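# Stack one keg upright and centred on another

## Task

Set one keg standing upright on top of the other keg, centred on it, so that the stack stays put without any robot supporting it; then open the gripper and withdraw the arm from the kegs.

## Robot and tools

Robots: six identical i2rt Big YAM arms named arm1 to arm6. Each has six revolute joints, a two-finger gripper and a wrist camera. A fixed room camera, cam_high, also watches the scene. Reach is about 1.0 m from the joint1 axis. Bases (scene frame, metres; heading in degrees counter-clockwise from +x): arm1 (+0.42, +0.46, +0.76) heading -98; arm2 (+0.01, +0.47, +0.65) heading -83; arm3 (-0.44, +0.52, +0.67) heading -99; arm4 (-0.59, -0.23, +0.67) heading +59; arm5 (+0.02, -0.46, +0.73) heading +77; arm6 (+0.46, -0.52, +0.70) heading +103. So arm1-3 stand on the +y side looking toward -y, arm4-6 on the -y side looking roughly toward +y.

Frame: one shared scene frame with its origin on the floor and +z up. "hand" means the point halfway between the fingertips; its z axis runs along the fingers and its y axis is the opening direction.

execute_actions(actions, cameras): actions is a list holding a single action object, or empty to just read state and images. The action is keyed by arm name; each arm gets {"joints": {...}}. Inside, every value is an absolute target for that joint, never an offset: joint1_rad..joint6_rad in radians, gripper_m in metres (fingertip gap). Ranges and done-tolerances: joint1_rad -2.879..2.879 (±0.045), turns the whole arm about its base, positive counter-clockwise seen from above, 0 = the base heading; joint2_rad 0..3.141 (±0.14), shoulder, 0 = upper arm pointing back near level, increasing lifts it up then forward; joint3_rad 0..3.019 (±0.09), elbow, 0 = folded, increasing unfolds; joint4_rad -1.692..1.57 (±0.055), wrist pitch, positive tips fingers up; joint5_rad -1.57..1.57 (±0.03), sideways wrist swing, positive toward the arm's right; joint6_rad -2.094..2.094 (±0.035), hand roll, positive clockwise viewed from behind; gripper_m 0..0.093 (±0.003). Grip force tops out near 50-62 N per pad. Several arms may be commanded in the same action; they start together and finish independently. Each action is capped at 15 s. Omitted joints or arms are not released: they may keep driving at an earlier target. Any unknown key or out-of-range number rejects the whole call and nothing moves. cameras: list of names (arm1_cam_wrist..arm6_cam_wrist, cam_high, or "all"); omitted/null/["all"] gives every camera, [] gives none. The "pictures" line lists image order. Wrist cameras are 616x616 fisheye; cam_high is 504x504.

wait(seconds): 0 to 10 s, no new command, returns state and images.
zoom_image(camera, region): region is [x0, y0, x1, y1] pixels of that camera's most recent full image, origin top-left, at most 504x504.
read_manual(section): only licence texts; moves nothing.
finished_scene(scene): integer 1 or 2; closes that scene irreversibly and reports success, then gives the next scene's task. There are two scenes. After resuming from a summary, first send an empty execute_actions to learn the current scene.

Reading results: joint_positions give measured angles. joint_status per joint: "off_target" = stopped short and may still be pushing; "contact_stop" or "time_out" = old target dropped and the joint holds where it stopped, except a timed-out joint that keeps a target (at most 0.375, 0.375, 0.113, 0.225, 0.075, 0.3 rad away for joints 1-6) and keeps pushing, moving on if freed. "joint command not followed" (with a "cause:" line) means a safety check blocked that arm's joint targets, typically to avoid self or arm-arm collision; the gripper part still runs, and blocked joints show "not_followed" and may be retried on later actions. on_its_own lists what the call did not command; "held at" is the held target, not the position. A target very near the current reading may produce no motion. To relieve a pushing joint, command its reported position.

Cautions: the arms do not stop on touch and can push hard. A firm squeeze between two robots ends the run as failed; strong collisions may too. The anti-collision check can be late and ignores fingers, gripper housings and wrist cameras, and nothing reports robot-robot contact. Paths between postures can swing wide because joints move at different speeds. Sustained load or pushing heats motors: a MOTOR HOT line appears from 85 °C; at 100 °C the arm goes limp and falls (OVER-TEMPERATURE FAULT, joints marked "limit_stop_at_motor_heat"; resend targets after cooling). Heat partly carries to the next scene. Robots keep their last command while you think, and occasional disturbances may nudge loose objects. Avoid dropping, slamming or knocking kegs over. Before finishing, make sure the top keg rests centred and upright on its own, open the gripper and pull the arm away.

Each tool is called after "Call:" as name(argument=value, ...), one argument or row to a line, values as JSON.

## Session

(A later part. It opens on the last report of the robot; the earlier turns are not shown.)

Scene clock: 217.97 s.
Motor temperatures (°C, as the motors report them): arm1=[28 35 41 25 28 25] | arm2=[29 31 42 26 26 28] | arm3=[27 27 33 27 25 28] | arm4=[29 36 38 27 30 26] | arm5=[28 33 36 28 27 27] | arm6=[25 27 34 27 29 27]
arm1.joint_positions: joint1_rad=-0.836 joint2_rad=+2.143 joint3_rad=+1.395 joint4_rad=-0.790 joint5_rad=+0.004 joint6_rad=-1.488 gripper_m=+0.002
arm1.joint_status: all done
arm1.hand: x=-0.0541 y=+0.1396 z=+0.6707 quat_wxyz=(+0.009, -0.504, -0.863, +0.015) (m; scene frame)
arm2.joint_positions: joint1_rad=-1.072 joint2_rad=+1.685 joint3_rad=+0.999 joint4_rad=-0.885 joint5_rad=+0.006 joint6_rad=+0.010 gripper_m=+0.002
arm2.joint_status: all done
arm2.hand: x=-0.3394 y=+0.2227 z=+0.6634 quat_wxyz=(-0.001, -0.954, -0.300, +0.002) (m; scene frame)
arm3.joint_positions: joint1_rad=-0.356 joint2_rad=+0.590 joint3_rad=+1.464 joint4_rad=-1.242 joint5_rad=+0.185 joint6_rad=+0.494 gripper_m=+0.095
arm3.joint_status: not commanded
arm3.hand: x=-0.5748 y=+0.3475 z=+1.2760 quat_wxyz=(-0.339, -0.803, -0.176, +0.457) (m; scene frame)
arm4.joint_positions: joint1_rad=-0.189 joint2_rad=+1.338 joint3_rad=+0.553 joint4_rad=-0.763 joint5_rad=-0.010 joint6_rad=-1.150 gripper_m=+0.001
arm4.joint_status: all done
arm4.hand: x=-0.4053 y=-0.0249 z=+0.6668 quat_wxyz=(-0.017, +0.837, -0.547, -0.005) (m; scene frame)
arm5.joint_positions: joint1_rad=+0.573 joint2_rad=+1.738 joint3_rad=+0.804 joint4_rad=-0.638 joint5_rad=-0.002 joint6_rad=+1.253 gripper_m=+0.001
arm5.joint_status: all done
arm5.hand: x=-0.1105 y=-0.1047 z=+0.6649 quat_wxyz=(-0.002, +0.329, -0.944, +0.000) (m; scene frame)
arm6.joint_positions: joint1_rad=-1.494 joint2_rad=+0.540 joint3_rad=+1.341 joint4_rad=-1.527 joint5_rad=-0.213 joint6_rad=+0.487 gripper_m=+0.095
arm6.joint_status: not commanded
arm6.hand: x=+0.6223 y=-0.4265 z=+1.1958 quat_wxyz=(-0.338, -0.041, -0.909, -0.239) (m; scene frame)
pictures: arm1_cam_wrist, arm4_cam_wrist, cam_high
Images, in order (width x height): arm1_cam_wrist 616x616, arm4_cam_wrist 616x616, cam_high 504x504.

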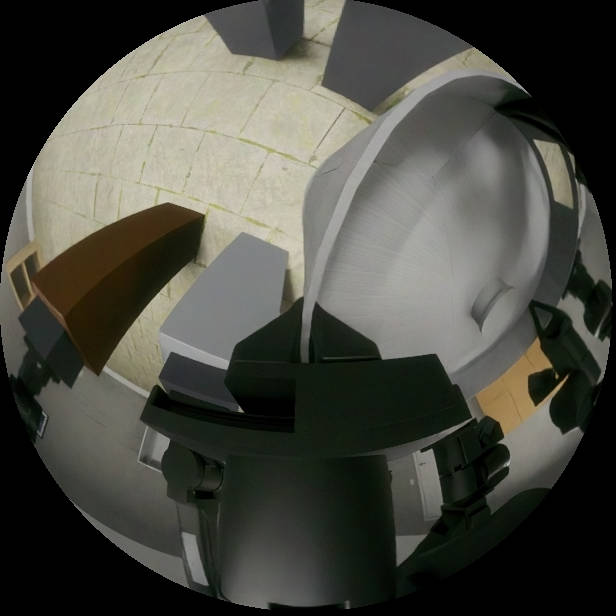

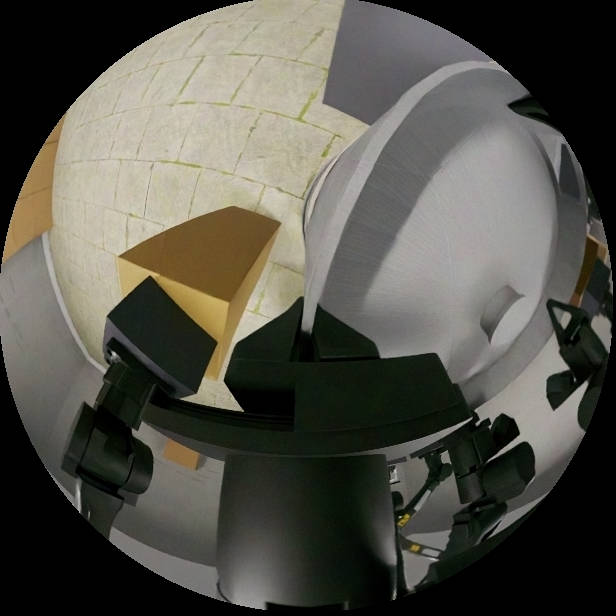

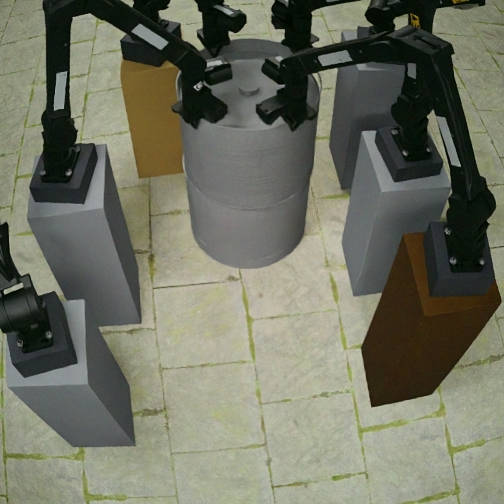

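Call:
execute_actions(
  actions=[
    {"arm1":{"joints":{"gripper_m":0.04}},"arm2":{"joints":{"gripper_m":0.04}},"arm4":{"joints":{"gripper_m":0.04}},"arm5":{"joints":{"gripper_m":0.04}}},
  ],
  cameras=[],
)

Call:
execute_actions(
  actions=[
    {"arm1":{"joints":{"joint2_rad":1.97,"joint3_rad":1.43,"joint4_rad":-1.0}},"arm2":{"joints":{"joint2_rad":1.53,"joint3_rad":1.1,"joint4_rad":-1.13}},"arm4":{"joints":{"joint2_rad":1.17,"joint3_rad":0.72,"joint4_rad":-1.1}},"arm5":{"joints":{"joint2_rad":1.53,"joint3_rad":0.88,"joint4_rad":-0.91}}},
  ],
  cameras=["arm4_cam_wrist","cam_high"],
)

Call:
execute_actions(
  actions=[
    {"arm1":{"joints":{"joint2_rad":1.1,"joint3_rad":1.1}},"arm2":{"joints":{"joint2_rad":0.95}},"arm4":{"joints":{"joint2_rad":0.6,"joint3_rad":0.9}},"arm5":{"joints":{"joint2_rad":0.8}}},
  ],
  cameras=["arm4_cam_wrist","arm1_cam_wrist","cam_high"],
)

Scene clock: 225.77 s.
Motor temperatures (°C, as the motors report them): arm1=[28 35 39 25 28 25] | arm2=[29 30 40 26 26 28] | arm3=[27 27 33 27 25 28] | arm4=[29 35 37 27 30 26] | arm5=[28 32 35 28 27 27] | arm6=[25 27 34 27 29 27]
arm1.joint_positions: joint1_rad=-0.836 joint2_rad=+2.143 joint3_rad=+1.398 joint4_rad=-0.788 joint5_rad=+0.003 joint6_rad=-1.482 gripper_m=+0.040
arm1.joint_status: all done
arm1.hand: x=-0.0556 y=+0.1385 z=+0.6715 quat_wxyz=(+0.010, -0.507, -0.862, +0.017) (m; scene frame)
arm2.joint_positions: joint1_rad=-1.072 joint2_rad=+1.685 joint3_rad=+0.999 joint4_rad=-0.883 joint5_rad=+0.002 joint6_rad=+0.010 gripper_m=+0.040
arm2.joint_status: all done
arm2.hand: x=-0.3395 y=+0.2221 z=+0.6634 quat_wxyz=(-0.003, -0.954, -0.300, +0.002) (m; scene frame)
arm3.joint_positions: joint1_rad=-0.356 joint2_rad=+0.590 joint3_rad=+1.464 joint4_rad=-1.242 joint5_rad=+0.185 joint6_rad=+0.494 gripper_m=+0.095
arm3.joint_status: not commanded
arm3.hand: x=-0.5748 y=+0.3475 z=+1.2760 quat_wxyz=(-0.339, -0.803, -0.176, +0.457) (m; scene frame)
arm4.joint_positions: joint1_rad=-0.189 joint2_rad=+1.332 joint3_rad=+0.553 joint4_rad=-0.772 joint5_rad=-0.005 joint6_rad=-1.150 gripper_m=+0.040
arm4.joint_status: all done
arm4.hand: x=-0.4056 y=-0.0265 z=+0.6683 quat_wxyz=(-0.015, +0.837, -0.547, -0.003) (m; scene frame)
arm5.joint_positions: joint1_rad=+0.573 joint2_rad=+1.738 joint3_rad=+0.804 joint4_rad=-0.638 joint5_rad=-0.003 joint6_rad=+1.260 gripper_m=+0.040
arm5.joint_status: all done
arm5.hand: x=-0.1107 y=-0.1048 z=+0.6649 quat_wxyz=(-0.002, +0.326, -0.945, +0.000) (m; scene frame)
arm6.joint_positions: joint1_rad=-1.494 joint2_rad=+0.540 joint3_rad=+1.341 joint4_rad=-1.527 joint5_rad=-0.213 joint6_rad=+0.487 gripper_m=+0.095
arm6.joint_status: not commanded
arm6.hand: x=+0.6223 y=-0.4265 z=+1.1958 quat_wxyz=(-0.338, -0.041, -0.909, -0.239) (m; scene frame)
pictures: none
No camera images: the call's "cameras" was empty. Leave "cameras" out to get every camera's image.

Scene clock: 226.90 s.
Motor temperatures (°C, as the motors report them): arm1=[28 35 39 25 28 25] | arm2=[29 30 40 26 26 28] | arm3=[27 27 33 27 25 28] | arm4=[29 35 37 27 30 26] | arm5=[28 32 35 28 27 27] | arm6=[25 27 34 27 29 27]
arm1.joint_positions: joint1_rad=-0.836 joint2_rad=+1.943 joint3_rad=+1.409 joint4_rad=-0.982 joint5_rad=+0.003 joint6_rad=-1.482 gripper_m=+0.040
arm1.joint_status: all done
arm1.hand: x=-0.0482 y=+0.1435 z=+0.7831 quat_wxyz=(+0.014, -0.507, -0.862, +0.025) (m; scene frame)
arm2.joint_positions: joint1_rad=-1.072 joint2_rad=+1.522 joint3_rad=+1.058 joint4_rad=-1.117 joint5_rad=+0.002 joint6_rad=+0.010 gripper_m=+0.040
arm2.joint_status: all done
arm2.hand: x=-0.3245 y=+0.2334 z=+0.7474 quat_wxyz=(-0.001, -0.954, -0.300, -0.004) (m; scene frame)
arm3.joint_positions: joint1_rad=-0.356 joint2_rad=+0.590 joint3_rad=+1.464 joint4_rad=-1.242 joint5_rad=+0.185 joint6_rad=+0.494 gripper_m=+0.095
arm3.joint_status: not commanded
arm3.hand: x=-0.5748 y=+0.3475 z=+1.2760 quat_wxyz=(-0.339, -0.803, -0.176, +0.457) (m; scene frame)
arm4.joint_positions: joint1_rad=-0.189 joint2_rad=+1.163 joint3_rad=+0.692 joint4_rad=-1.092 joint5_rad=-0.004 joint6_rad=-1.150 gripper_m=+0.040
arm4.joint_status: all done
arm4.hand: x=-0.4046 y=-0.0263 z=+0.7539 quat_wxyz=(-0.009, +0.837, -0.547, -0.004) (m; scene frame)
arm5.joint_positions: joint1_rad=+0.573 joint2_rad=+1.513 joint3_rad=+0.856 joint4_rad=-0.900 joint5_rad=-0.003 joint6_rad=+1.260 gripper_m=+0.040
arm5.joint_status: all done
arm5.hand: x=-0.1095 y=-0.1099 z=+0.7584 quat_wxyz=(-0.002, +0.326, -0.945, -0.007) (m; scene frame)
arm6.joint_positions: joint1_rad=-1.494 joint2_rad=+0.540 joint3_rad=+1.341 joint4_rad=-1.527 joint5_rad=-0.213 joint6_rad=+0.487 gripper_m=+0.095
arm6.joint_status: not commanded
arm6.hand: x=+0.6223 y=-0.4265 z=+1.1958 quat_wxyz=(-0.338, -0.041, -0.909, -0.239) (m; scene frame)
pictures: arm4_cam_wrist, cam_high
Images, in order (width x height): arm4_cam_wrist 616x616, cam_high 504x504.

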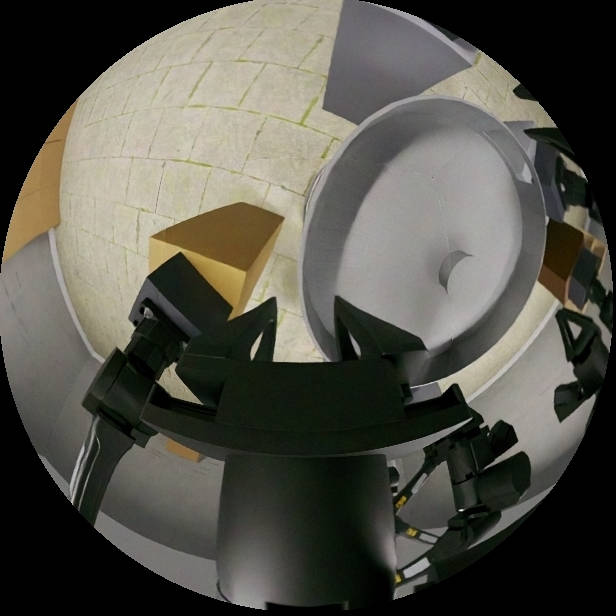

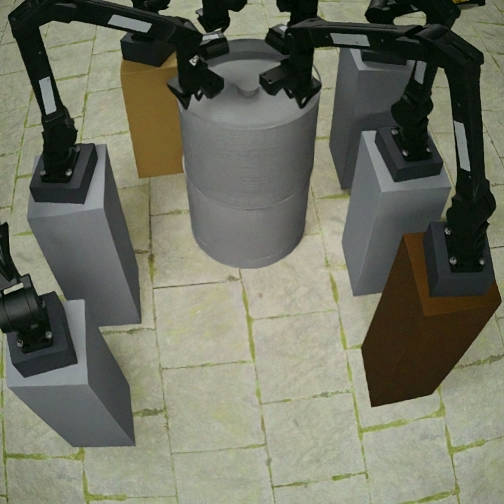

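Scene clock: 228.30 s.
Motor temperatures (°C, as the motors report them): arm1=[28 35 39 25 28 25] | arm2=[29 30 40 26 26 28] | arm3=[27 27 33 27 25 28] | arm4=[29 35 37 27 30 26] | arm5=[28 32 35 28 27 27] | arm6=[25 27 34 27 29 27]
arm1.joint_positions: joint1_rad=-0.836 joint2_rad=+1.083 joint3_rad=+1.100 joint4_rad=-0.987 joint5_rad=+0.003 joint6_rad=-1.481 gripper_m=+0.040
arm1.joint_status: all done
arm1.hand: x=+0.0679 y=+0.2223 z=+1.0645 quat_wxyz=(+0.128, -0.485, -0.823, +0.268) (m; scene frame)
arm2.joint_positions: joint1_rad=-1.072 joint2_rad=+0.938 joint3_rad=+1.058 joint4_rad=-1.118 joint5_rad=+0.002 joint6_rad=+0.010 gripper_m=+0.040
arm2.joint_status: all done
arm2.hand: x=-0.2879 y=+0.2610 z=+0.9668 quat_wxyz=(-0.090, -0.915, -0.286, +0.270) (m; scene frame)
arm3.joint_positions: joint1_rad=-0.356 joint2_rad=+0.590 joint3_rad=+1.464 joint4_rad=-1.242 joint5_rad=+0.185 joint6_rad=+0.494 gripper_m=+0.095
arm3.joint_status: not commanded
arm3.hand: x=-0.5748 y=+0.3475 z=+1.2760 quat_wxyz=(-0.339, -0.803, -0.176, +0.457) (m; scene frame)
arm4.joint_positions: joint1_rad=-0.189 joint2_rad=+0.594 joint3_rad=+0.861 joint4_rad=-1.096 joint5_rad=-0.004 joint6_rad=-1.150 gripper_m=+0.040
arm4.joint_status: all done
arm4.hand: x=-0.4020 y=-0.0256 z=+0.9862 quat_wxyz=(-0.363, +0.778, -0.510, +0.053) (m; scene frame)
arm5.joint_positions: joint1_rad=+0.573 joint2_rad=+0.797 joint3_rad=+0.856 joint4_rad=-0.901 joint5_rad=-0.003 joint6_rad=+1.260 gripper_m=+0.040
arm5.joint_status: all done
arm5.hand: x=-0.1033 y=-0.1317 z=+1.0130 quat_wxyz=(+0.006, +0.306, -0.883, -0.356) (m; scene frame)
arm6.joint_positions: joint1_rad=-1.494 joint2_rad=+0.540 joint3_rad=+1.341 joint4_rad=-1.527 joint5_rad=-0.213 joint6_rad=+0.487 gripper_m=+0.095
arm6.joint_status: not commanded
arm6.hand: x=+0.6223 y=-0.4265 z=+1.1958 quat_wxyz=(-0.338, -0.041, -0.909, -0.239) (m; scene frame)
pictures: arm1_cam_wrist, arm4_cam_wrist, cam_high
Images, in order (width x height): arm1_cam_wrist 616x616, arm4_cam_wrist 616x616, cam_high 504x504.

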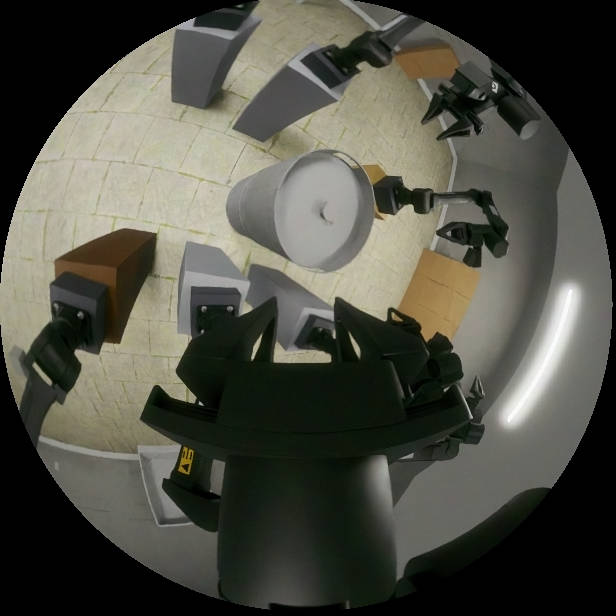

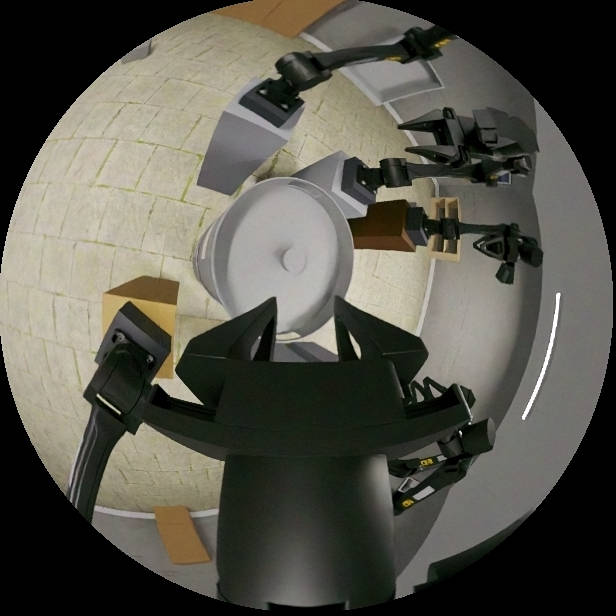

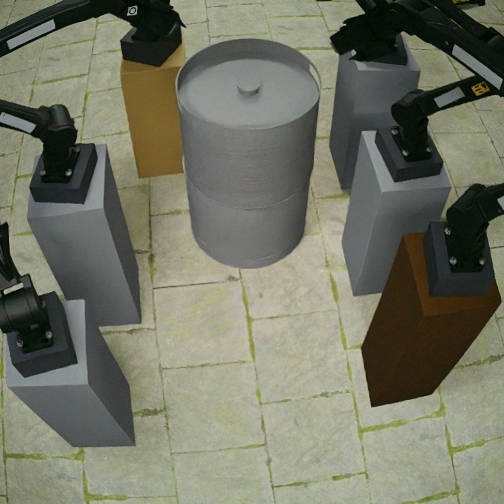

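Call:
finished_scene(
  scene=1,
)

The scene is finished: the task was done.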